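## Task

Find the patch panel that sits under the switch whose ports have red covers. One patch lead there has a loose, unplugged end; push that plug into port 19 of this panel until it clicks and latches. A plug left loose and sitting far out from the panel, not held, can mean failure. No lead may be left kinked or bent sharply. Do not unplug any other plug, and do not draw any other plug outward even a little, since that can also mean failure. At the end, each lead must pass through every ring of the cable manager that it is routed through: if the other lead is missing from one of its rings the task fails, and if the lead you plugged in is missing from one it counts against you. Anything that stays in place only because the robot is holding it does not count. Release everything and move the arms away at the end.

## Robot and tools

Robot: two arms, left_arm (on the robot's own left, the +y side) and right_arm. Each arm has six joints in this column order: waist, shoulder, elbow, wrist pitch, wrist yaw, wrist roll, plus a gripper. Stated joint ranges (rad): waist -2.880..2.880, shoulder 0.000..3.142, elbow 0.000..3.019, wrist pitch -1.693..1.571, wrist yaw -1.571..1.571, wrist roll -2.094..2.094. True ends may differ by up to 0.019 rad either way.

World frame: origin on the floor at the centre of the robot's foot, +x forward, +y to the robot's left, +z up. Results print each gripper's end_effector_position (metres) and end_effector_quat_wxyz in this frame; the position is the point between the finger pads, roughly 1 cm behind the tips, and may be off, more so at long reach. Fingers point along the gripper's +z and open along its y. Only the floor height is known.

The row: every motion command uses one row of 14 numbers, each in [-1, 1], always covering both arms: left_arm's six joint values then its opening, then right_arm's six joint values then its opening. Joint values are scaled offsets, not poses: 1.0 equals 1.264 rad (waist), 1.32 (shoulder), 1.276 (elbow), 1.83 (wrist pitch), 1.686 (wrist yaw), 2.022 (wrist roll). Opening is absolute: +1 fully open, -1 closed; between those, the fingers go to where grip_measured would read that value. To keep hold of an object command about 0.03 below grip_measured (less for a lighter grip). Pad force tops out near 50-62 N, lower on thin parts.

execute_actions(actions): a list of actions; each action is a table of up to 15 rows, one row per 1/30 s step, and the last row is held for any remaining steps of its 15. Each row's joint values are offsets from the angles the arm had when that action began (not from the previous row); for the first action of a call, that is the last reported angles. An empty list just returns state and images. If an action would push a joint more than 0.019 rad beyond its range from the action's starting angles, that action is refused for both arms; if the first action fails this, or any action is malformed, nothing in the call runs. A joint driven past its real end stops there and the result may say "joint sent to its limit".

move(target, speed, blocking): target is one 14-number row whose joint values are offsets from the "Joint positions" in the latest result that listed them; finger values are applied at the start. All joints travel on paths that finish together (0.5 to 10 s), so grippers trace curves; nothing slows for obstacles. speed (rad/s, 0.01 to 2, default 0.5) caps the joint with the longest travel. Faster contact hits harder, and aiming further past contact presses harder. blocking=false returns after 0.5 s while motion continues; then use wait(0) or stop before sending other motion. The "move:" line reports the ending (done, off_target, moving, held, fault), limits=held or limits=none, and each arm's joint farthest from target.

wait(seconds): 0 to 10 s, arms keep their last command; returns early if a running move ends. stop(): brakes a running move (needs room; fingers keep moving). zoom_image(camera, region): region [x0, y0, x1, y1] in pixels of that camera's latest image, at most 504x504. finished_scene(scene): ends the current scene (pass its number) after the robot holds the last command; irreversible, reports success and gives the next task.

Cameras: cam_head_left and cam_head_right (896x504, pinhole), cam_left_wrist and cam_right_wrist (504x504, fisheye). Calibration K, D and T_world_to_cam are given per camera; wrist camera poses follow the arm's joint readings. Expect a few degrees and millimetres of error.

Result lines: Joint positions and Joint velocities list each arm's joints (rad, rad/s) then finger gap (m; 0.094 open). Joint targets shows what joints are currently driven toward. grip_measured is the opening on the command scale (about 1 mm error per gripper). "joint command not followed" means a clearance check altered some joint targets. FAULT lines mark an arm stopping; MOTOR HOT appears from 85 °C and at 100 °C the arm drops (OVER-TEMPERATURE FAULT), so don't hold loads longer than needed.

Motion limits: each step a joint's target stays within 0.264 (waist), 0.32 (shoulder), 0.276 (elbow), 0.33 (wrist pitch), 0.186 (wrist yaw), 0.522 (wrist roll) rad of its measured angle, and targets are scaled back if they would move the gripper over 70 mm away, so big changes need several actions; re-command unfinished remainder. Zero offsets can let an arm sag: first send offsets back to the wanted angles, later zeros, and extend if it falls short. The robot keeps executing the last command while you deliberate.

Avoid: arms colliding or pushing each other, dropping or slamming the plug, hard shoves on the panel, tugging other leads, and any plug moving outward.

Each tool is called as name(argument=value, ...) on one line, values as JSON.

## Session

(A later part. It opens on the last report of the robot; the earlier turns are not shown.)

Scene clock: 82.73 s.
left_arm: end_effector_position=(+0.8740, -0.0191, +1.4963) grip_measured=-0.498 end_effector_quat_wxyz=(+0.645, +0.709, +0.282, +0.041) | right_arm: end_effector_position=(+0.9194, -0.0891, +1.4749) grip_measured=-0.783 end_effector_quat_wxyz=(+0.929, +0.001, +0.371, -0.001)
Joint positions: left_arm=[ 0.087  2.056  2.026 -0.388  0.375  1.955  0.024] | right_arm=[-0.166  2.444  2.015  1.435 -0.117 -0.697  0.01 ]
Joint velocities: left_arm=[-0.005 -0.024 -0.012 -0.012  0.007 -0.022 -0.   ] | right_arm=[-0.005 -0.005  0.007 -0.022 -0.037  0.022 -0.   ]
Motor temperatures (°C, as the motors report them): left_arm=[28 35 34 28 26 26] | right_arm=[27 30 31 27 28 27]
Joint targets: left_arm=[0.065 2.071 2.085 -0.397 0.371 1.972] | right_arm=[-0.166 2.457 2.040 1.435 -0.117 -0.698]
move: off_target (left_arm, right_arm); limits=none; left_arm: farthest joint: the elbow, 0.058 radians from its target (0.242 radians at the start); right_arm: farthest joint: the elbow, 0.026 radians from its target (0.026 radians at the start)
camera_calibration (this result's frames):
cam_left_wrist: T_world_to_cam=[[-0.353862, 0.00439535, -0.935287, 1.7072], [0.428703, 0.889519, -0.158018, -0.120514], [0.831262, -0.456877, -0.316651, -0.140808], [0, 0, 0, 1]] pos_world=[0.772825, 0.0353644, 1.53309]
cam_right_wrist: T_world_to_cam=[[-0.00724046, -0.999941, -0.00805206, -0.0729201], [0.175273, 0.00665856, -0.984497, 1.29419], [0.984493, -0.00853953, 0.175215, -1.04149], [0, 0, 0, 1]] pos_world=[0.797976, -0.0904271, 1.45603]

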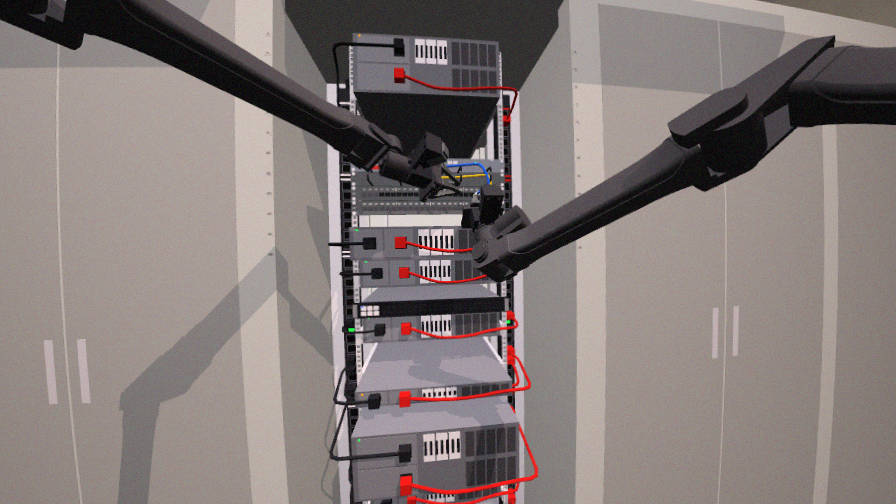

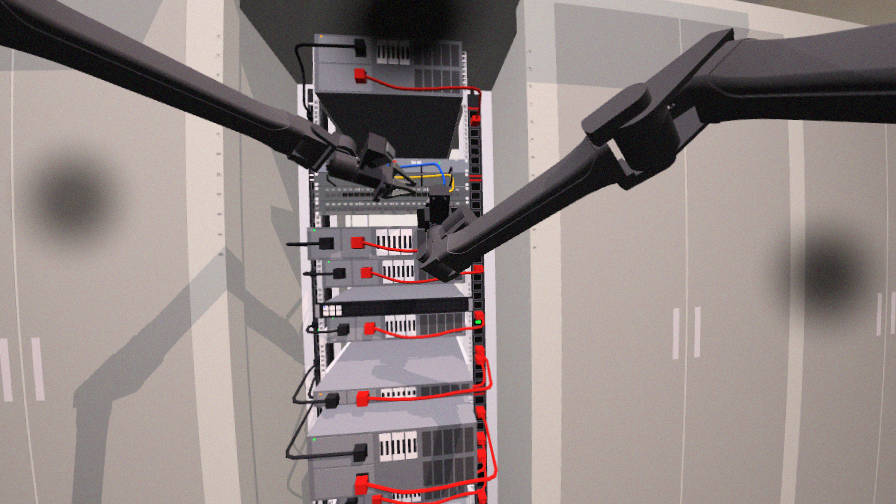

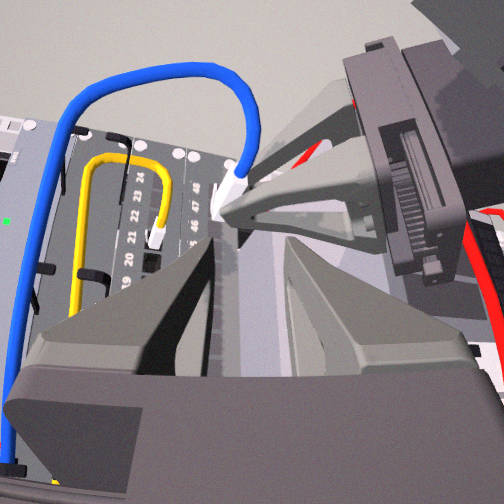

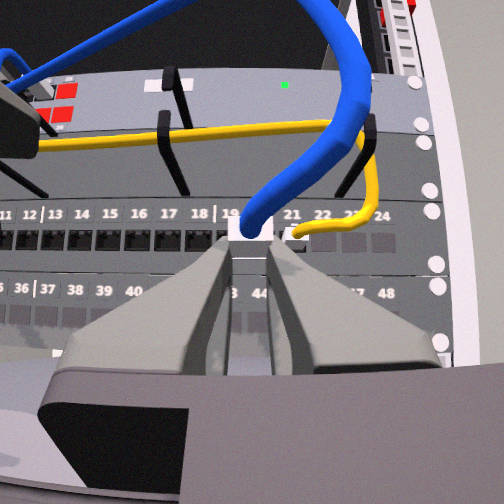

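move(target=[-0.058,0.105,0.145,0,-0.032,0,-0.5, 0,0.01,0.02,0,0,0,-0.82], speed=0.1)

Scene clock: 85.97 s.
left_arm: end_effector_position=(+0.8741, -0.0805, +1.4898) grip_measured=-0.499 end_effector_quat_wxyz=(+0.643, +0.714, +0.274, +0.046) | right_arm: end_effector_position=(+0.9194, -0.0892, +1.4748) grip_measured=-0.783 end_effector_quat_wxyz=(+0.928, +0.002, +0.372, -0.001)
Joint positions: left_arm=[ 0.032  2.18   2.152 -0.388  0.325  1.956  0.024] | right_arm=[-0.166  2.444  2.015  1.435 -0.116 -0.697  0.01 ]
Joint velocities: left_arm=[-0.005 -0.005  0.032 -0.007 -0.022 -0.037 -0.   ] | right_arm=[-0.005  0.005 -0.002 -0.012 -0.007 -0.022 -0.001]
Motor temperatures (°C, as the motors report them): left_arm=[28 35 34 28 26 26] | right_arm=[27 30 31 27 28 27]
Joint targets: left_arm=[0.013 2.194 2.211 -0.388 0.321 1.955] | right_arm=[-0.166 2.457 2.040 1.435 -0.117 -0.697]
move: off_target (left_arm, right_arm); limits=none; left_arm: farthest joint: the elbow, 0.059 radians from its target (0.185 radians at the start); right_arm: farthest joint: the elbow, 0.026 radians from its target (0.026 radians at the start)
camera_calibration (this result's frames):
cam_left_wrist: T_world_to_cam=[[-0.33749, 0.0185761, -0.941146, 1.69694], [0.438008, 0.888076, -0.139539, -0.102782], [0.833217, -0.459322, -0.307853, -0.186049], [0, 0, 0, 1]] pos_world=[0.772738, -0.0257005, 1.52545]
cam_right_wrist: T_world_to_cam=[[-0.00764671, -0.999935, -0.00847315, -0.0720255], [0.174794, 0.00700635, -0.98458, 1.29472], [0.984575, -0.00900986, 0.174729, -1.04094], [0, 0, 0, 1]] pos_world=[0.798027, -0.0904708, 1.45603]

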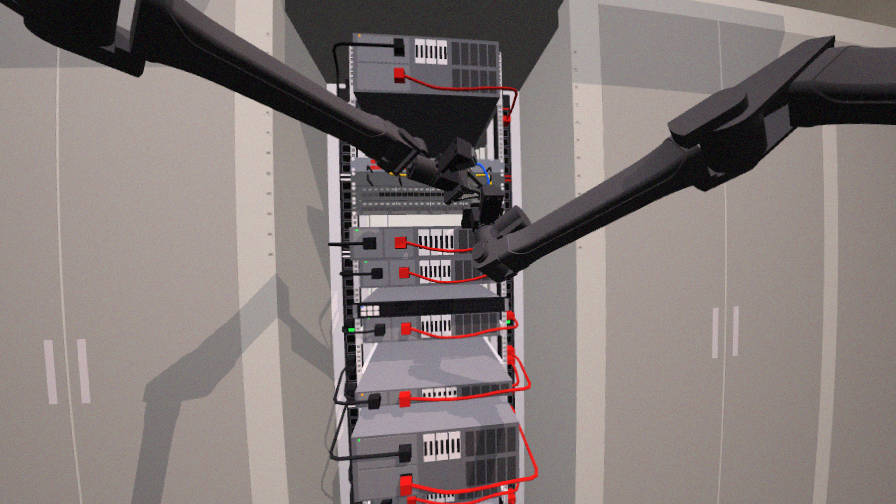

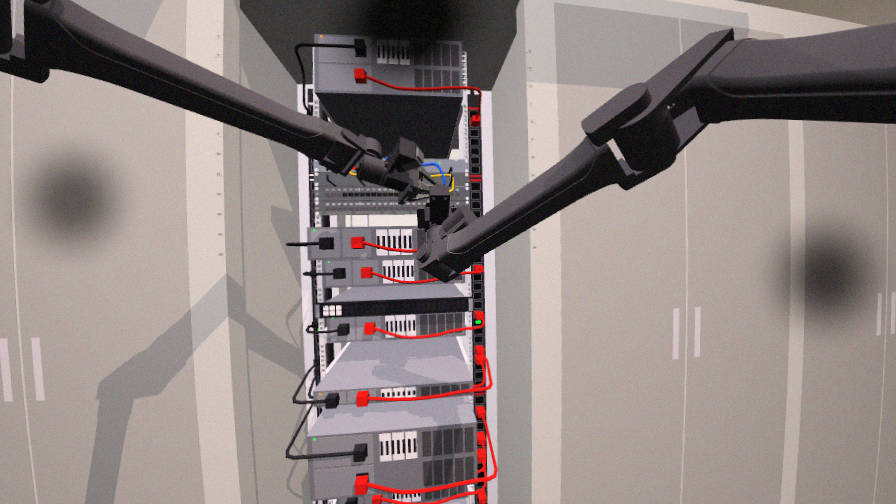

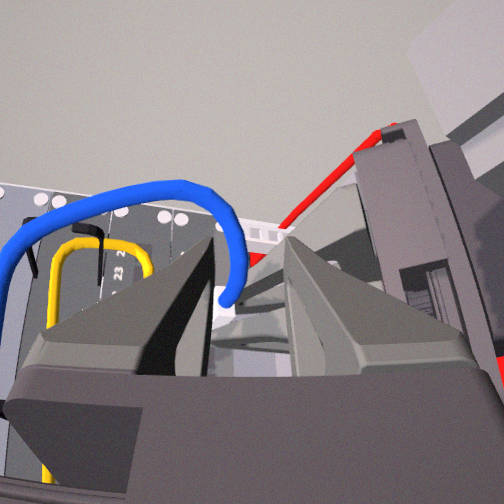

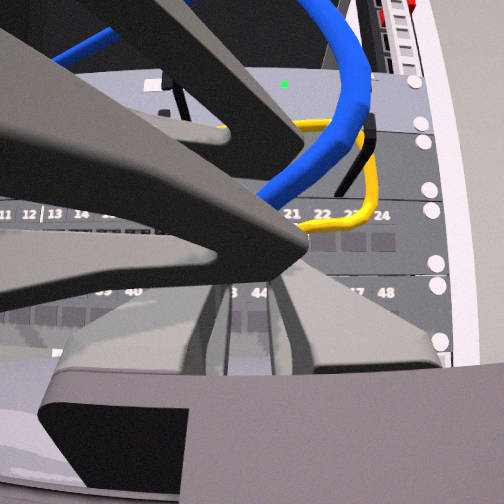

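move(target=[0,0,0.03,0.022,0,0,-0.5, 0,0.01,0.02,0,0,0,-0.82], speed=0.1)

move(target=[0,0,0.03,0.0,0,0,-0.93, 0,0.01,0.02,0,0,0,-0.82], speed=0.1)

Scene clock: 87.03 s.
left_arm: end_effector_position=(+0.8772, -0.0798, +1.4935) grip_measured=-0.499 end_effector_quat_wxyz=(+0.648, +0.708, +0.273, +0.053) | right_arm: end_effector_position=(+0.9194, -0.0892, +1.4748) grip_measured=-0.783 end_effector_quat_wxyz=(+0.928, +0.002, +0.372, -0.001)
Joint positions: left_arm=[ 0.032  2.18   2.152 -0.368  0.325  1.956  0.024] | right_arm=[-0.166  2.444  2.015  1.435 -0.116 -0.697  0.01 ]
Joint velocities: left_arm=[-0.015 -0.005  0.017  0.002 -0.007  0.007 -0.001] | right_arm=[ 0.005  0.005  0.012  0.002  0.037 -0.095 -0.   ]
Motor temperatures (°C, as the motors report them): left_arm=[28 35 34 28 26 26] | right_arm=[27 30 31 27 28 27]
Joint targets: left_arm=[0.032 2.180 2.191 -0.348 0.325 1.956] | right_arm=[-0.166 2.457 2.040 1.435 -0.116 -0.697]
move: off_target (left_arm, right_arm); limits=none; left_arm: farthest joint: the elbow, 0.038 radians from its target (0.038 radians at the start); right_arm: farthest joint: the elbow, 0.026 radians from its target (0.026 radians at the start)
camera_calibration (this result's frames):
cam_left_wrist: T_world_to_cam=[[-0.324234, 0.00539123, -0.945962, 1.69599], [0.430238, 0.891416, -0.142386, -0.0929156], [0.842477, -0.453155, -0.291346, -0.219346], [0, 0, 0, 1]] pos_world=[0.774668, -0.0257149, 1.52721]
cam_right_wrist: T_world_to_cam=[[-0.00764671, -0.999935, -0.00847315, -0.0720255], [0.174794, 0.00700635, -0.98458, 1.29472], [0.984575, -0.00900986, 0.174729, -1.04094], [0, 0, 0, 1]] pos_world=[0.798027, -0.0904708, 1.45603]

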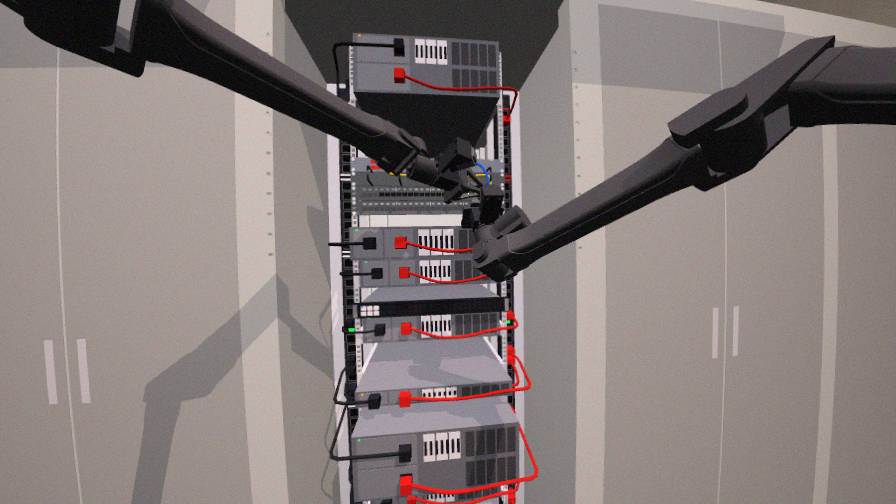

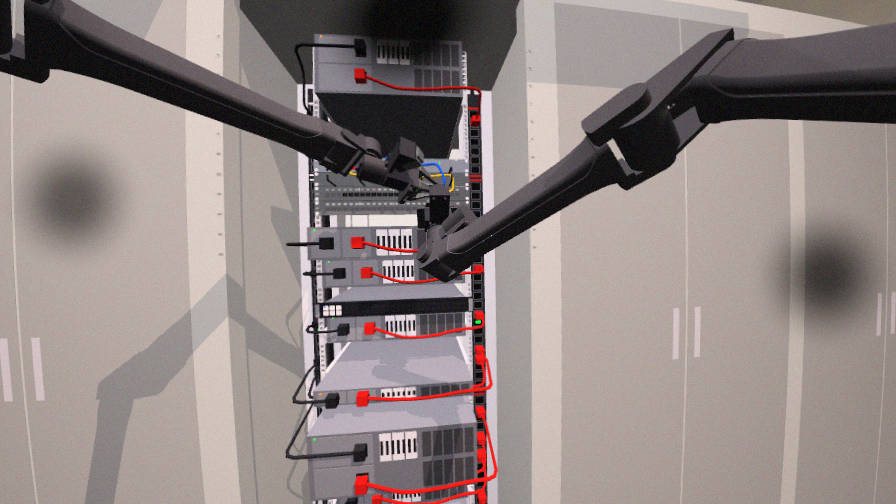

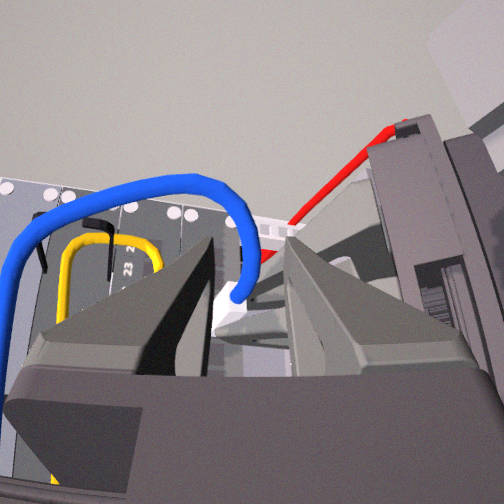

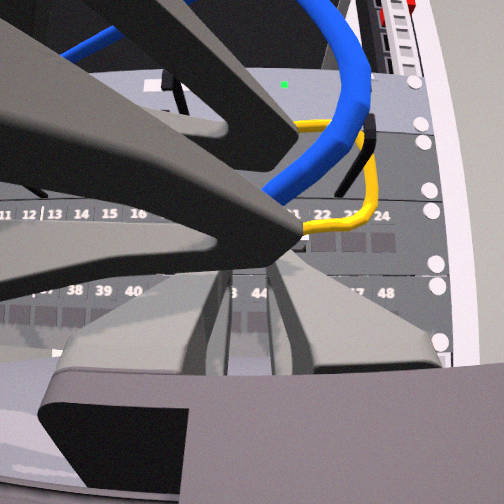

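Scene clock: 87.73 s.
left_arm: end_effector_position=(+0.8772, -0.0798, +1.4935) grip_measured=-0.905 end_effector_quat_wxyz=(+0.648, +0.708, +0.273, +0.053) | right_arm: end_effector_position=(+0.9194, -0.0892, +1.4748) grip_measured=-0.783 end_effector_quat_wxyz=(+0.928, +0.002, +0.372, -0.001)
Joint positions: left_arm=[ 0.032  2.18   2.152 -0.368  0.325  1.956  0.004] | right_arm=[-0.166  2.444  2.015  1.435 -0.116 -0.697  0.01 ]
Joint velocities: left_arm=[ 0.005  0.005 -0.002 -0.017 -0.007  0.037 -0.001] | right_arm=[-0.015 -0.015  0.007 -0.002 -0.051  0.007 -0.   ]
Motor temperatures (°C, as the motors report them): left_arm=[29 35 34 28 26 26] | right_arm=[28 30 31 27 28 27]
Joint targets: left_arm=[0.032 2.180 2.191 -0.368 0.325 1.956] | right_arm=[-0.166 2.457 2.040 1.435 -0.116 -0.697]
move: off_target (left_arm, right_arm); limits=none; left_arm: farthest joint: the elbow, 0.038 radians from its target (0.038 radians at the start); right_arm: farthest joint: the elbow, 0.026 radians from its target (0.026 radians at the start)
camera_calibration (this result's frames):
cam_left_wrist: T_world_to_cam=[[-0.324234, 0.00539123, -0.945962, 1.69599], [0.430238, 0.891416, -0.142386, -0.0929156], [0.842477, -0.453155, -0.291346, -0.219346], [0, 0, 0, 1]] pos_world=[0.774668, -0.0257149, 1.52721]
cam_right_wrist: T_world_to_cam=[[-0.00764671, -0.999935, -0.00847315, -0.0720255], [0.174794, 0.00700635, -0.98458, 1.29472], [0.984575, -0.00900986, 0.174729, -1.04094], [0, 0, 0, 1]] pos_world=[0.798027, -0.0904708, 1.45603]

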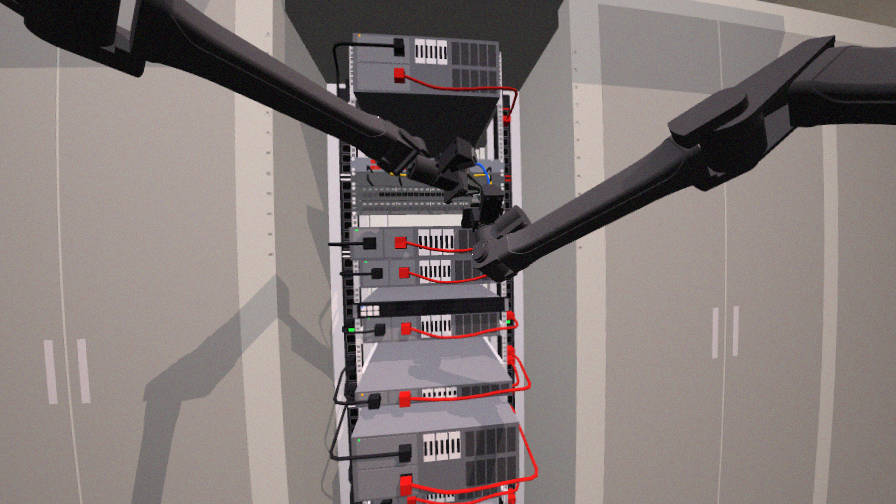

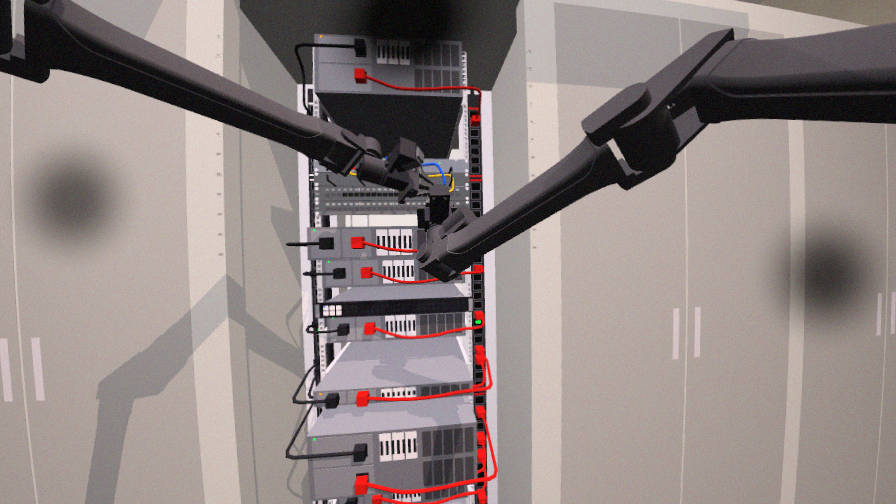

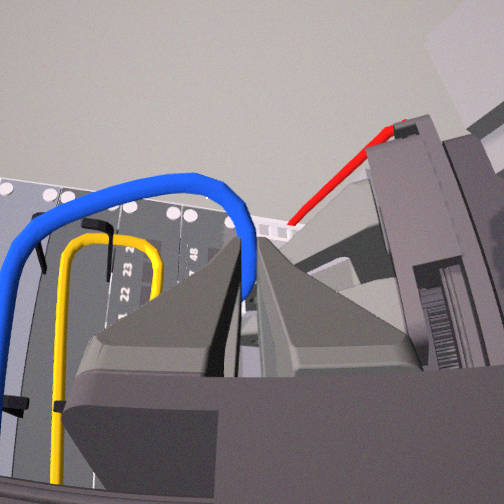

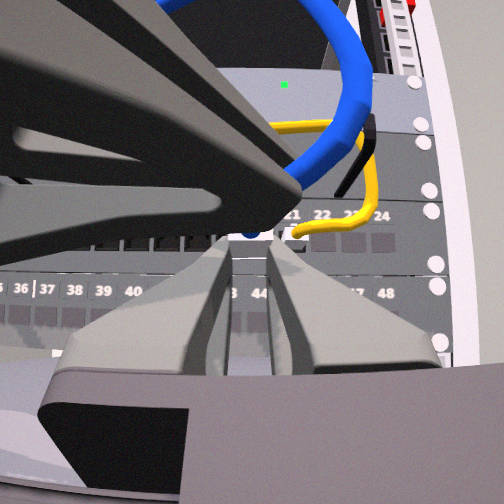

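move(target=[0,0,0.03,0.0,0,0,-0.94, 0,0.01,0.02,0,0,0,-0.66], speed=0.1)

move(target=[0,0,0.03,0.0,0,0,-0.94, 0,0.0,-0.014,0.038,-0.02,0,-0.66], speed=0.05)

Scene clock: 89.47 s.
left_arm: end_effector_position=(+0.8771, -0.0798, +1.4933) grip_measured=-0.905 end_effector_quat_wxyz=(+0.648, +0.709, +0.273, +0.053) | right_arm: end_effector_position=(+0.9195, -0.0893, +1.4748) grip_measured=-0.662 end_effector_quat_wxyz=(+0.928, +0.002, +0.372, -0.001)
Joint positions: left_arm=[ 0.032  2.18   2.152 -0.368  0.325  1.956  0.004] | right_arm=[-0.166  2.444  2.015  1.435 -0.116 -0.697  0.016]
Joint velocities: left_arm=[ 0.005  0.005 -0.002 -0.007 -0.007  0.022 -0.001] | right_arm=[ 0.005  0.005  0.002 -0.002  0.007 -0.066 -0.   ]
Motor temperatures (°C, as the motors report them): left_arm=[29 35 35 28 26 26] | right_arm=[28 30 31 27 28 27]
Joint targets: left_arm=[0.032 2.180 2.191 -0.368 0.325 1.956] | right_arm=[-0.166 2.457 2.040 1.435 -0.116 -0.697]
move: off_target (left_arm, right_arm); limits=none; left_arm: farthest joint: the elbow, 0.038 radians from its target (0.038 radians at the start); right_arm: farthest joint: the elbow, 0.026 radians from its target (0.026 radians at the start)
camera_calibration (this result's frames):
cam_left_wrist: T_world_to_cam=[[-0.324481, 0.00563451, -0.945875, 1.69588], [0.430381, 0.891355, -0.142332, -0.0930434], [0.842309, -0.453271, -0.291653, -0.218751], [0, 0, 0, 1]] pos_world=[0.774582, -0.0257741, 1.52705]
cam_right_wrist: T_world_to_cam=[[-0.00784991, -0.999931, -0.00868362, -0.0715783], [0.174554, 0.00718033, -0.984621, 1.29498], [0.984616, -0.00924495, 0.174486, -1.04067], [0, 0, 0, 1]] pos_world=[0.798053, -0.0904927, 1.45603]

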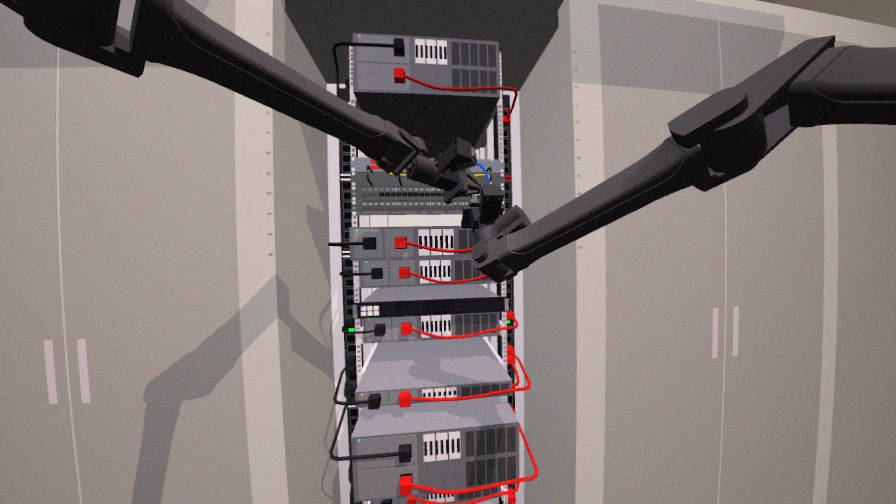

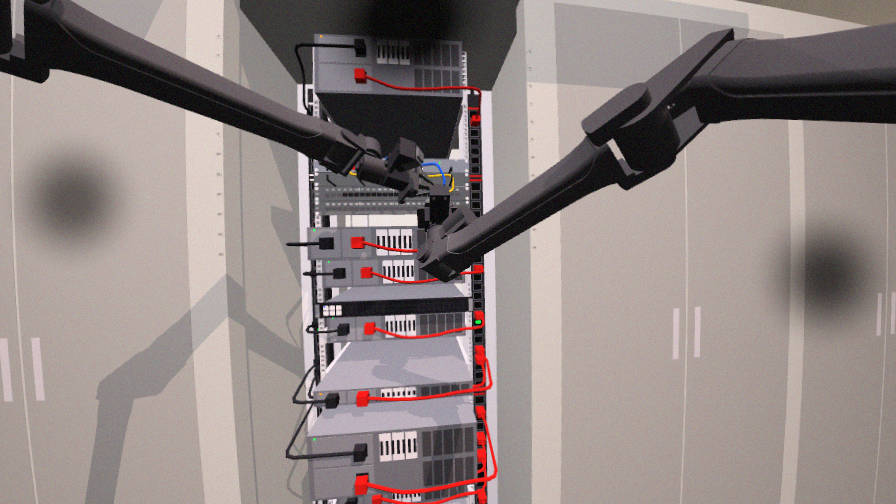

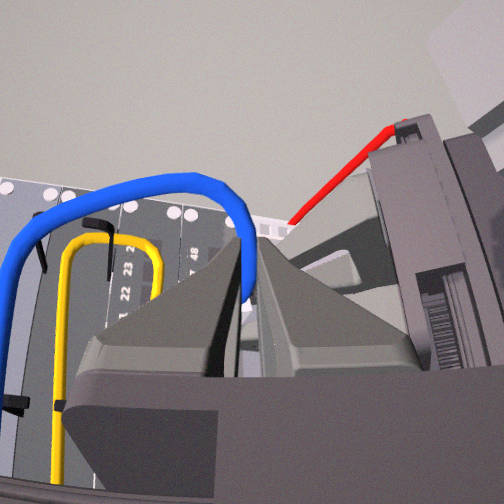

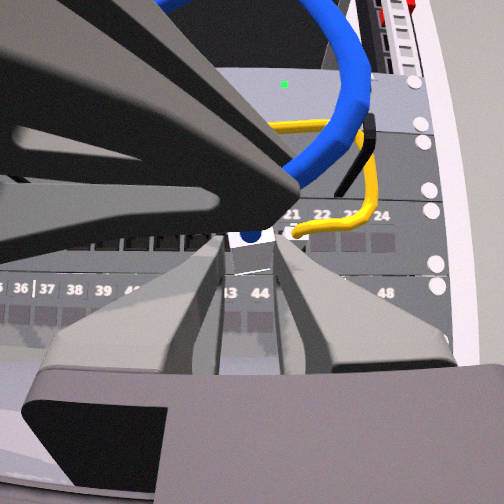

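Scene clock: 91.17 s.
left_arm: end_effector_position=(+0.8771, -0.0798, +1.4933) grip_measured=-0.905 end_effector_quat_wxyz=(+0.648, +0.709, +0.273, +0.053) | right_arm: end_effector_position=(+0.9083, -0.0899, +1.4773) grip_measured=-0.662 end_effector_quat_wxyz=(+0.937, +0.001, +0.350, -0.003)
Joint positions: left_arm=[ 0.032  2.18   2.152 -0.368  0.325  1.956  0.004] | right_arm=[-0.166  2.444  2.     1.485 -0.146 -0.697  0.016]
Joint velocities: left_arm=[-0.015  0.005  0.017  0.002 -0.051 -0.022 -0.001] | right_arm=[ 0.005  0.005  0.002  0.022  0.037  0.022 -0.001]
Motor temperatures (°C, as the motors report them): left_arm=[29 35 35 28 26 26] | right_arm=[28 30 31 27 28 27]
Joint targets: left_arm=[0.032 2.180 2.190 -0.368 0.325 1.956] | right_arm=[-0.166 2.444 1.997 1.504 -0.150 -0.697]
move: off_target (left_arm); limits=none; left_arm: farthest joint: the elbow, 0.038 radians from its target (0.038 radians at the start); right_arm: farthest joint: the wrist pitch, 0.019 radians from its target (0.070 radians at the start)
camera_calibration (this result's frames):
cam_left_wrist: T_world_to_cam=[[-0.324481, 0.00563451, -0.945875, 1.69588], [0.430381, 0.891355, -0.142332, -0.0930434], [0.842309, -0.453271, -0.291653, -0.218751], [0, 0, 0, 1]] pos_world=[0.774582, -0.0257741, 1.52705]
cam_right_wrist: T_world_to_cam=[[-0.0106539, -0.999929, -0.00540356, -0.0745232], [0.21995, 0.00292809, -0.975507, 1.24438], [0.975453, -0.0115815, 0.219903, -1.08914], [0, 0, 0, 1]] pos_world=[0.787912, -0.0907754, 1.453]

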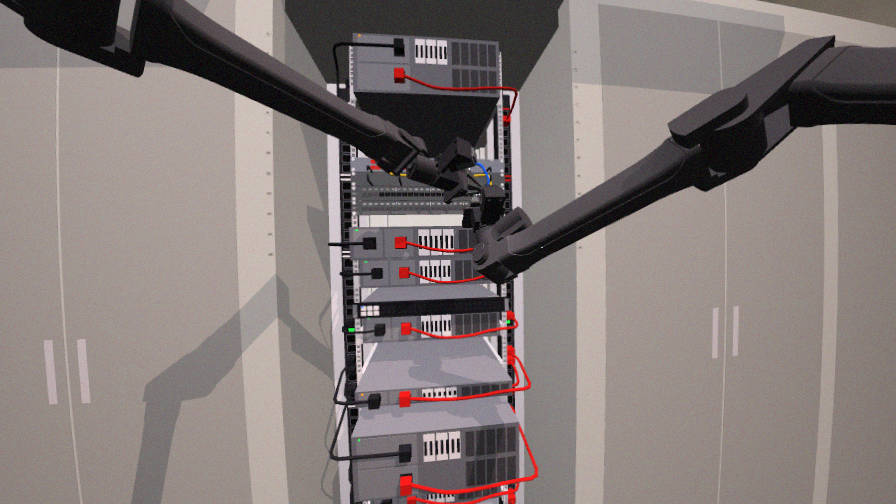

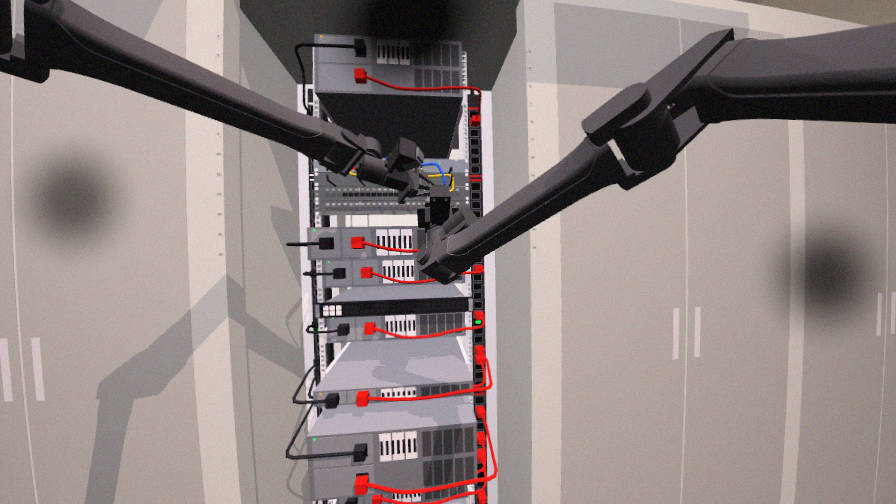

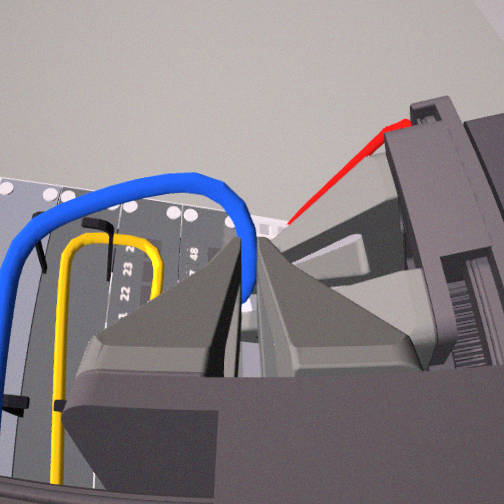

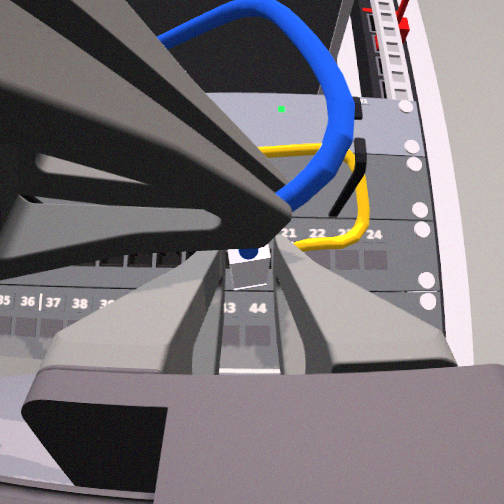

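move(target=[0,0,0.03,0.0,0,0.066,-0.94, 0,0.0,0.02,0.0,0,0,-0.66], speed=0.1)

Scene clock: 93.30 s.
left_arm: end_effector_position=(+0.8771, -0.0798, +1.4933) grip_measured=-0.905 end_effector_quat_wxyz=(+0.644, +0.723, +0.233, +0.089) | right_arm: end_effector_position=(+0.9083, -0.0899, +1.4773) grip_measured=-0.662 end_effector_quat_wxyz=(+0.937, +0.001, +0.350, -0.003)
Joint positions: left_arm=[ 0.032  2.18   2.152 -0.368  0.325  2.067  0.004] | right_arm=[-0.166  2.444  2.     1.485 -0.146 -0.697  0.016]
Joint velocities: left_arm=[-0.015 -0.015  0.012  0.002  0.051 -0.051  0.001] | right_arm=[-0.015 -0.024  0.007  0.007  0.037 -0.022 -0.   ]
Motor temperatures (°C, as the motors report them): left_arm=[29 35 35 28 26 26] | right_arm=[28 30 31 27 28 27]
Joint targets: left_arm=[0.032 2.180 2.190 -0.368 0.325 2.087] | right_arm=[-0.166 2.444 2.026 1.485 -0.146 -0.697]
joint sent to its limit (left arm) — the command would take joint 6 (wrist roll) past its upper limit, so that joint was sent only as far as its limit.
move: off_target (left_arm, right_arm); limits=none; left_arm: farthest joint: the elbow, 0.038 radians from its target (0.038 radians at the start); right_arm: farthest joint: the elbow, 0.025 radians from its target (0.025 radians at the start)
camera_calibration (this result's frames):
cam_left_wrist: T_world_to_cam=[[-0.228491, 0.0565107, -0.971905, 1.65463], [0.455524, 0.888496, -0.0554309, -0.245097], [0.860401, -0.455392, -0.228755, -0.328716], [0, 0, 0, 1]] pos_world=[0.772541, -0.0254312, 1.51936]
cam_right_wrist: T_world_to_cam=[[-0.0106539, -0.999929, -0.00540356, -0.0745232], [0.21995, 0.00292809, -0.975507, 1.24438], [0.975453, -0.0115815, 0.219903, -1.08914], [0, 0, 0, 1]] pos_world=[0.787912, -0.0907754, 1.453]

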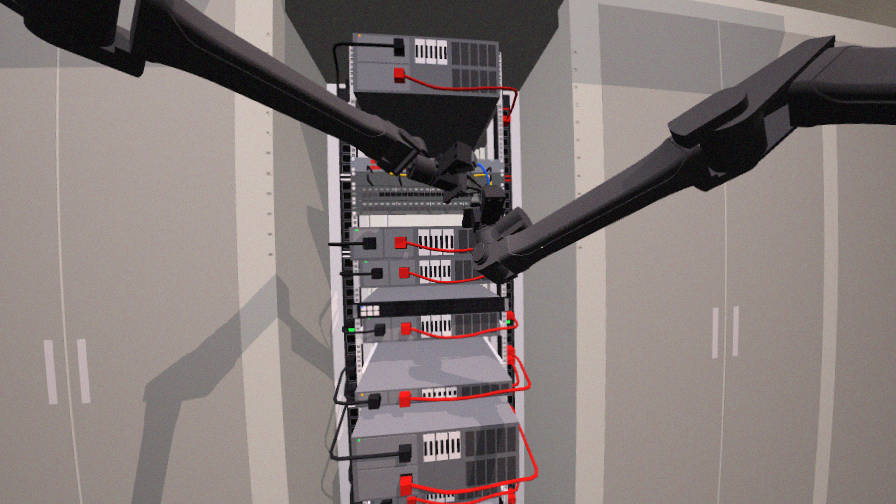

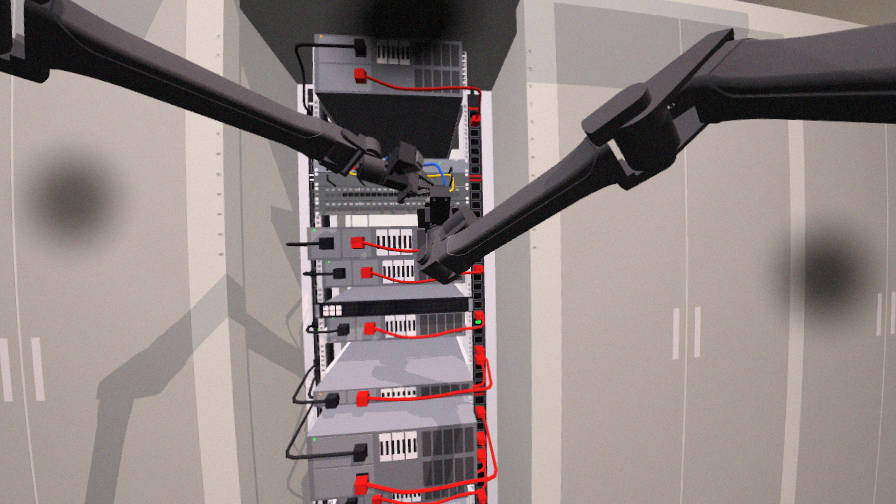

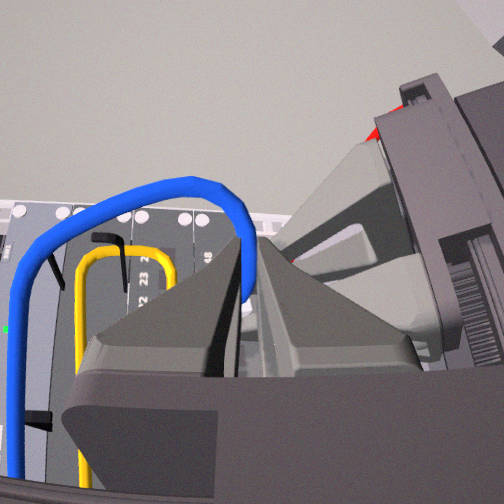

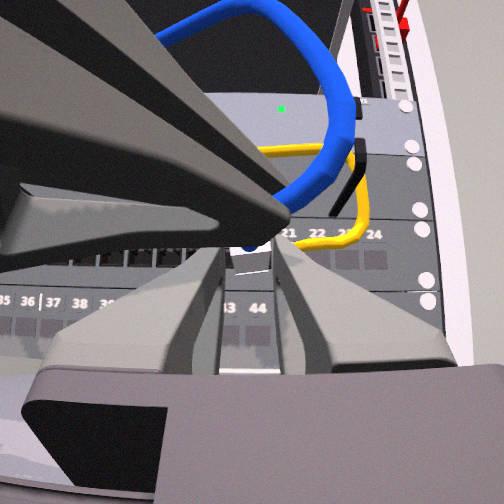

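Close right, then release left and retract.

move(target=[0,0,0.03,0.0,0,0,-0.94, 0,0.0,0.02,0.0,0,0,-0.82], speed=0.1)

execute_actions(actions=[[[0,-0.025,0.02,0,0,0,-0.78, 0,0,0.02,0,0,0,-0.82]],[[0.015,-0.04,0.0,0,0,0,-0.78, 0,0,0.02,0,0,0,-0.82],[0.018,-0.045,-0.005,0,0,0,-0.78, 0,0,0.02,0,0,0,-0.82],[0.021,-0.05,-0.01,0,0,0,-0.78, 0,0,0.02,0,0,0,-0.82],[0.024,-0.055,-0.015,0,0,0,-0.78, 0,0,0.02,0,0,0,-0.82],[0.027,-0.06,-0.02,0,0,0,-0.78, 0,0,0.02,0,0,0,-0.82],[0.03,-0.065,-0.025,0,0,0,-0.78, 0,0,0.02,0,0,0,-0.82],[0.03,-0.07,-0.03,0,0,0,-0.78, 0,0,0.02,0,0,0,-0.82],[0.03,-0.075,-0.04,0,0,0,-0.78, 0,0,0.02,0,0,0,-0.82],[0.03,-0.08,-0.05,0,0,0,-0.78, 0,0,0.02,0,0,0,-0.82]],[[0.015,-0.04,-0.01,0,0,0,-0.78, 0,0,0.02,0,0,0,-0.82],[0.018,-0.045,-0.015,0,0,0,-0.78, 0,0,0.02,0,0,0,-0.82],[0.021,-0.05,-0.02,0,0,0,-0.78, 0,0,0.02,0,0,0,-0.82],[0.024,-0.055,-0.03,0,0,0,-0.78, 0,0,0.02,0,0,0,-0.82],[0.027,-0.06,-0.04,0,0,0,-0.78, 0,0,0.02,0,0,0,-0.82],[0.03,-0.065,-0.05,0,0,0,-0.78, 0,0,0.02,0,0,0,-0.82],[0.03,-0.07,-0.06,0,0,0,-0.78, 0,0,0.02,0,0,0,-0.82],[0.03,-0.075,-0.07,0,0,0,-0.78, 0,0,0.02,0,0,0,-0.82],[0.03,-0.08,-0.08,0,0,0,-0.78, 0,0,0.02,0,0,0,-0.82]]])

Scene clock: 94.83 s.
left_arm: end_effector_position=(+0.8771, -0.0798, +1.4933) grip_measured=-0.905 end_effector_quat_wxyz=(+0.644, +0.723, +0.233, +0.089) | right_arm: end_effector_position=(+0.9083, -0.0899, +1.4773) grip_measured=-0.781 end_effector_quat_wxyz=(+0.937, +0.001, +0.350, -0.003)
Joint positions: left_arm=[ 0.032  2.18   2.152 -0.368  0.325  2.068  0.004] | right_arm=[-0.166  2.444  2.     1.485 -0.146 -0.697  0.01 ]
Joint velocities: left_arm=[ 0.005 -0.005  0.022  0.002 -0.037  0.022 -0.001] | right_arm=[ 0.005  0.015 -0.007 -0.002  0.037 -0.022  0.001]
Motor temperatures (°C, as the motors report them): left_arm=[29 35 35 28 26 26] | right_arm=[28 30 31 27 28 27]
Joint targets: left_arm=[0.032 2.180 2.190 -0.368 0.325 2.067] | right_arm=[-0.166 2.444 2.026 1.485 -0.146 -0.697]
move: off_target (left_arm, right_arm); limits=none; left_arm: farthest joint: the elbow, 0.038 radians from its target (0.038 radians at the start); right_arm: farthest joint: the elbow, 0.025 radians from its target (0.025 radians at the start)
camera_calibration (this result's frames):
cam_left_wrist: T_world_to_cam=[[-0.228157, 0.0566835, -0.971973, 1.65445], [0.455595, 0.888478, -0.0551305, -0.245609], [0.860452, -0.455405, -0.228538, -0.329086], [0, 0, 0, 1]] pos_world=[0.772536, -0.0254293, 1.51933]
cam_right_wrist: T_world_to_cam=[[-0.0106539, -0.999929, -0.00540356, -0.0745232], [0.21995, 0.00292809, -0.975507, 1.24438], [0.975453, -0.0115815, 0.219903, -1.08914], [0, 0, 0, 1]] pos_world=[0.787912, -0.0907754, 1.453]

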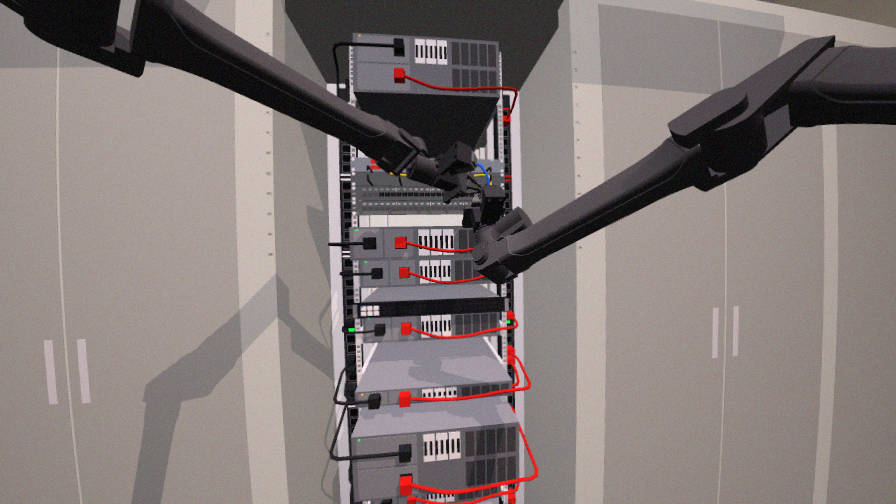

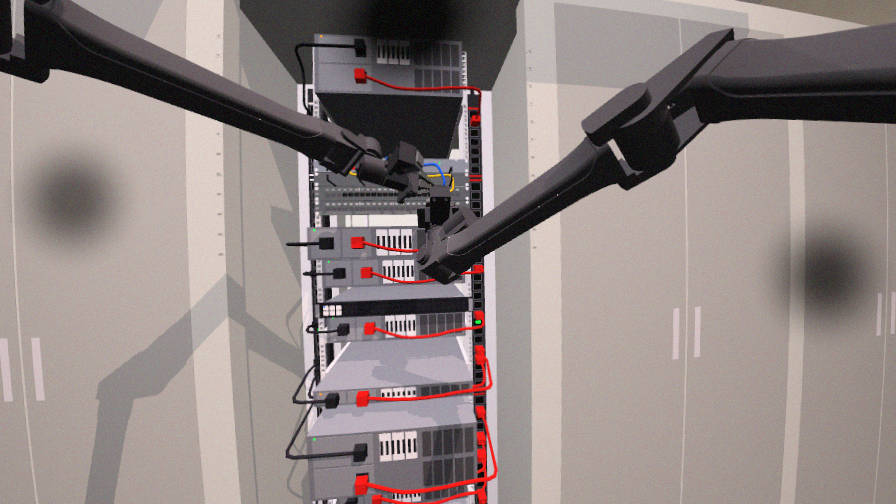

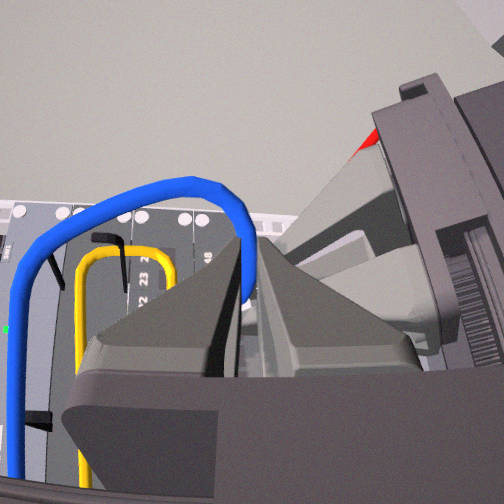

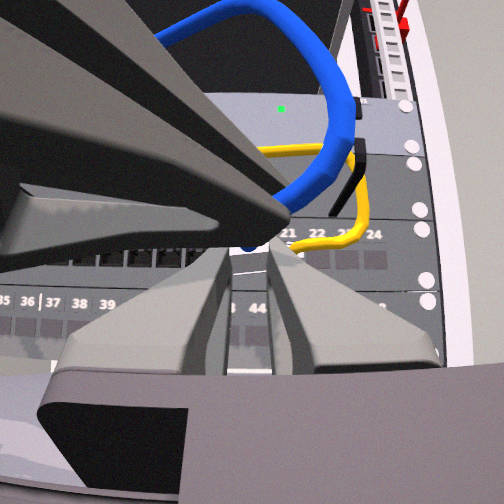

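Scene clock: 96.33 s.
left_arm: end_effector_position=(+0.8828, +0.0042, +1.4868) grip_measured=-0.782 end_effector_quat_wxyz=(+0.626, +0.727, +0.265, +0.097) | right_arm: end_effector_position=(+0.9083, -0.0899, +1.4773) grip_measured=-0.781 end_effector_quat_wxyz=(+0.937, +0.001, +0.350, -0.003)
Joint positions: left_arm=[ 0.108  2.025  1.985 -0.368  0.325  2.068  0.01 ] | right_arm=[-0.166  2.444  2.     1.485 -0.146 -0.697  0.01 ]
Joint velocities: left_arm=[-0.005 -0.005 -0.002 -0.007 -0.051 -0.051 -0.001] | right_arm=[ 0.015 -0.005  0.007 -0.012  0.007  0.022 -0.   ]
Motor temperatures (°C, as the motors report them): left_arm=[29 35 34 28 26 26] | right_arm=[28 31 31 27 28 27]
Joint targets: left_arm=[0.108 1.994 1.985 -0.368 0.325 2.068] | right_arm=[-0.166 2.444 2.026 1.485 -0.146 -0.697]
camera_calibration (this result's frames):
cam_left_wrist: T_world_to_cam=[[-0.270774, 0.071378, -0.959993, 1.66437], [0.401615, 0.914689, -0.0452693, -0.290319], [0.874864, -0.397806, -0.27634, -0.239145], [0, 0, 0, 1]] pos_world=[0.776484, 0.0516189, 1.51856]
cam_right_wrist: T_world_to_cam=[[-0.0106539, -0.999929, -0.00540356, -0.0745232], [0.21995, 0.00292809, -0.975507, 1.24438], [0.975453, -0.0115815, 0.219903, -1.08914], [0, 0, 0, 1]] pos_world=[0.787912, -0.0907754, 1.453]

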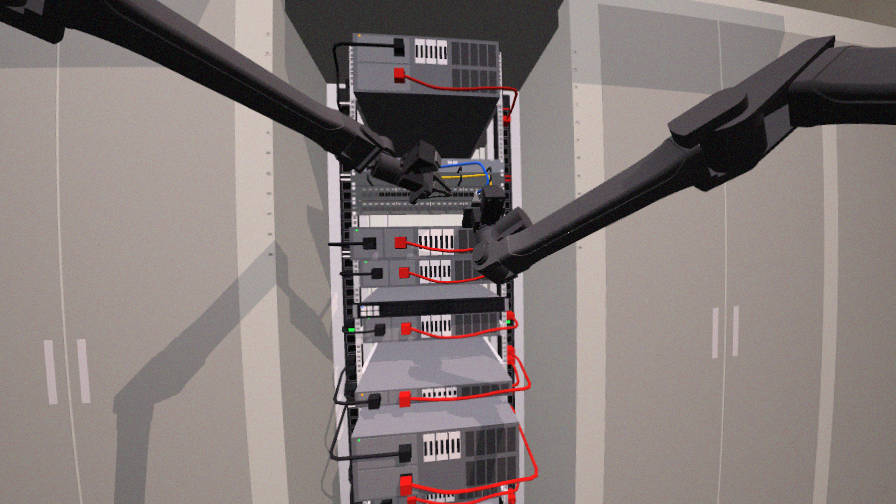

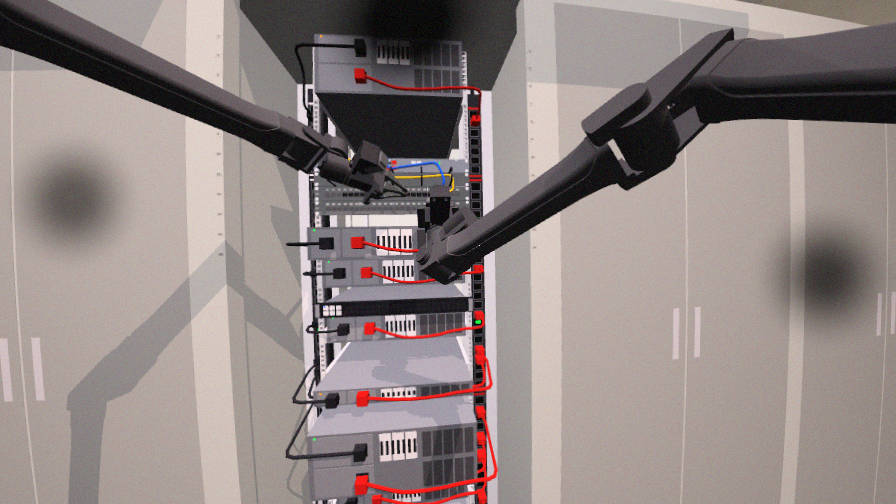

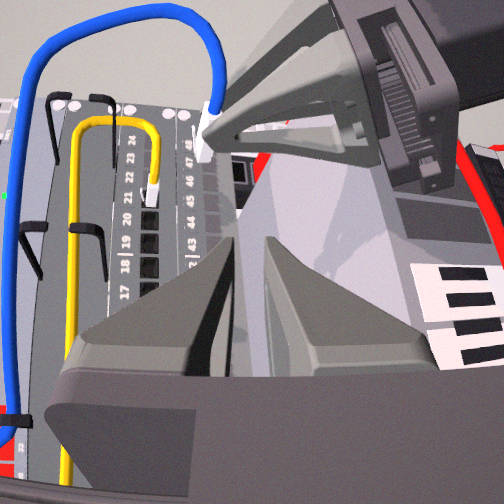

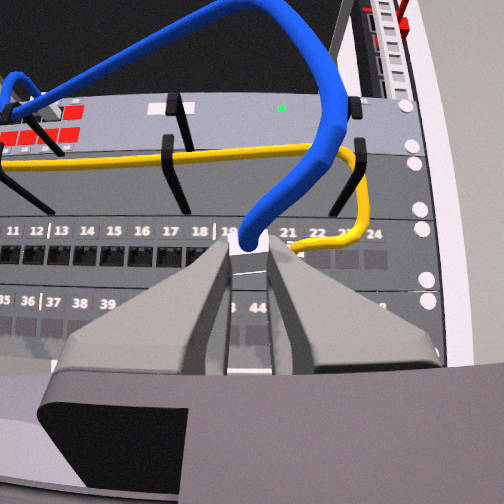

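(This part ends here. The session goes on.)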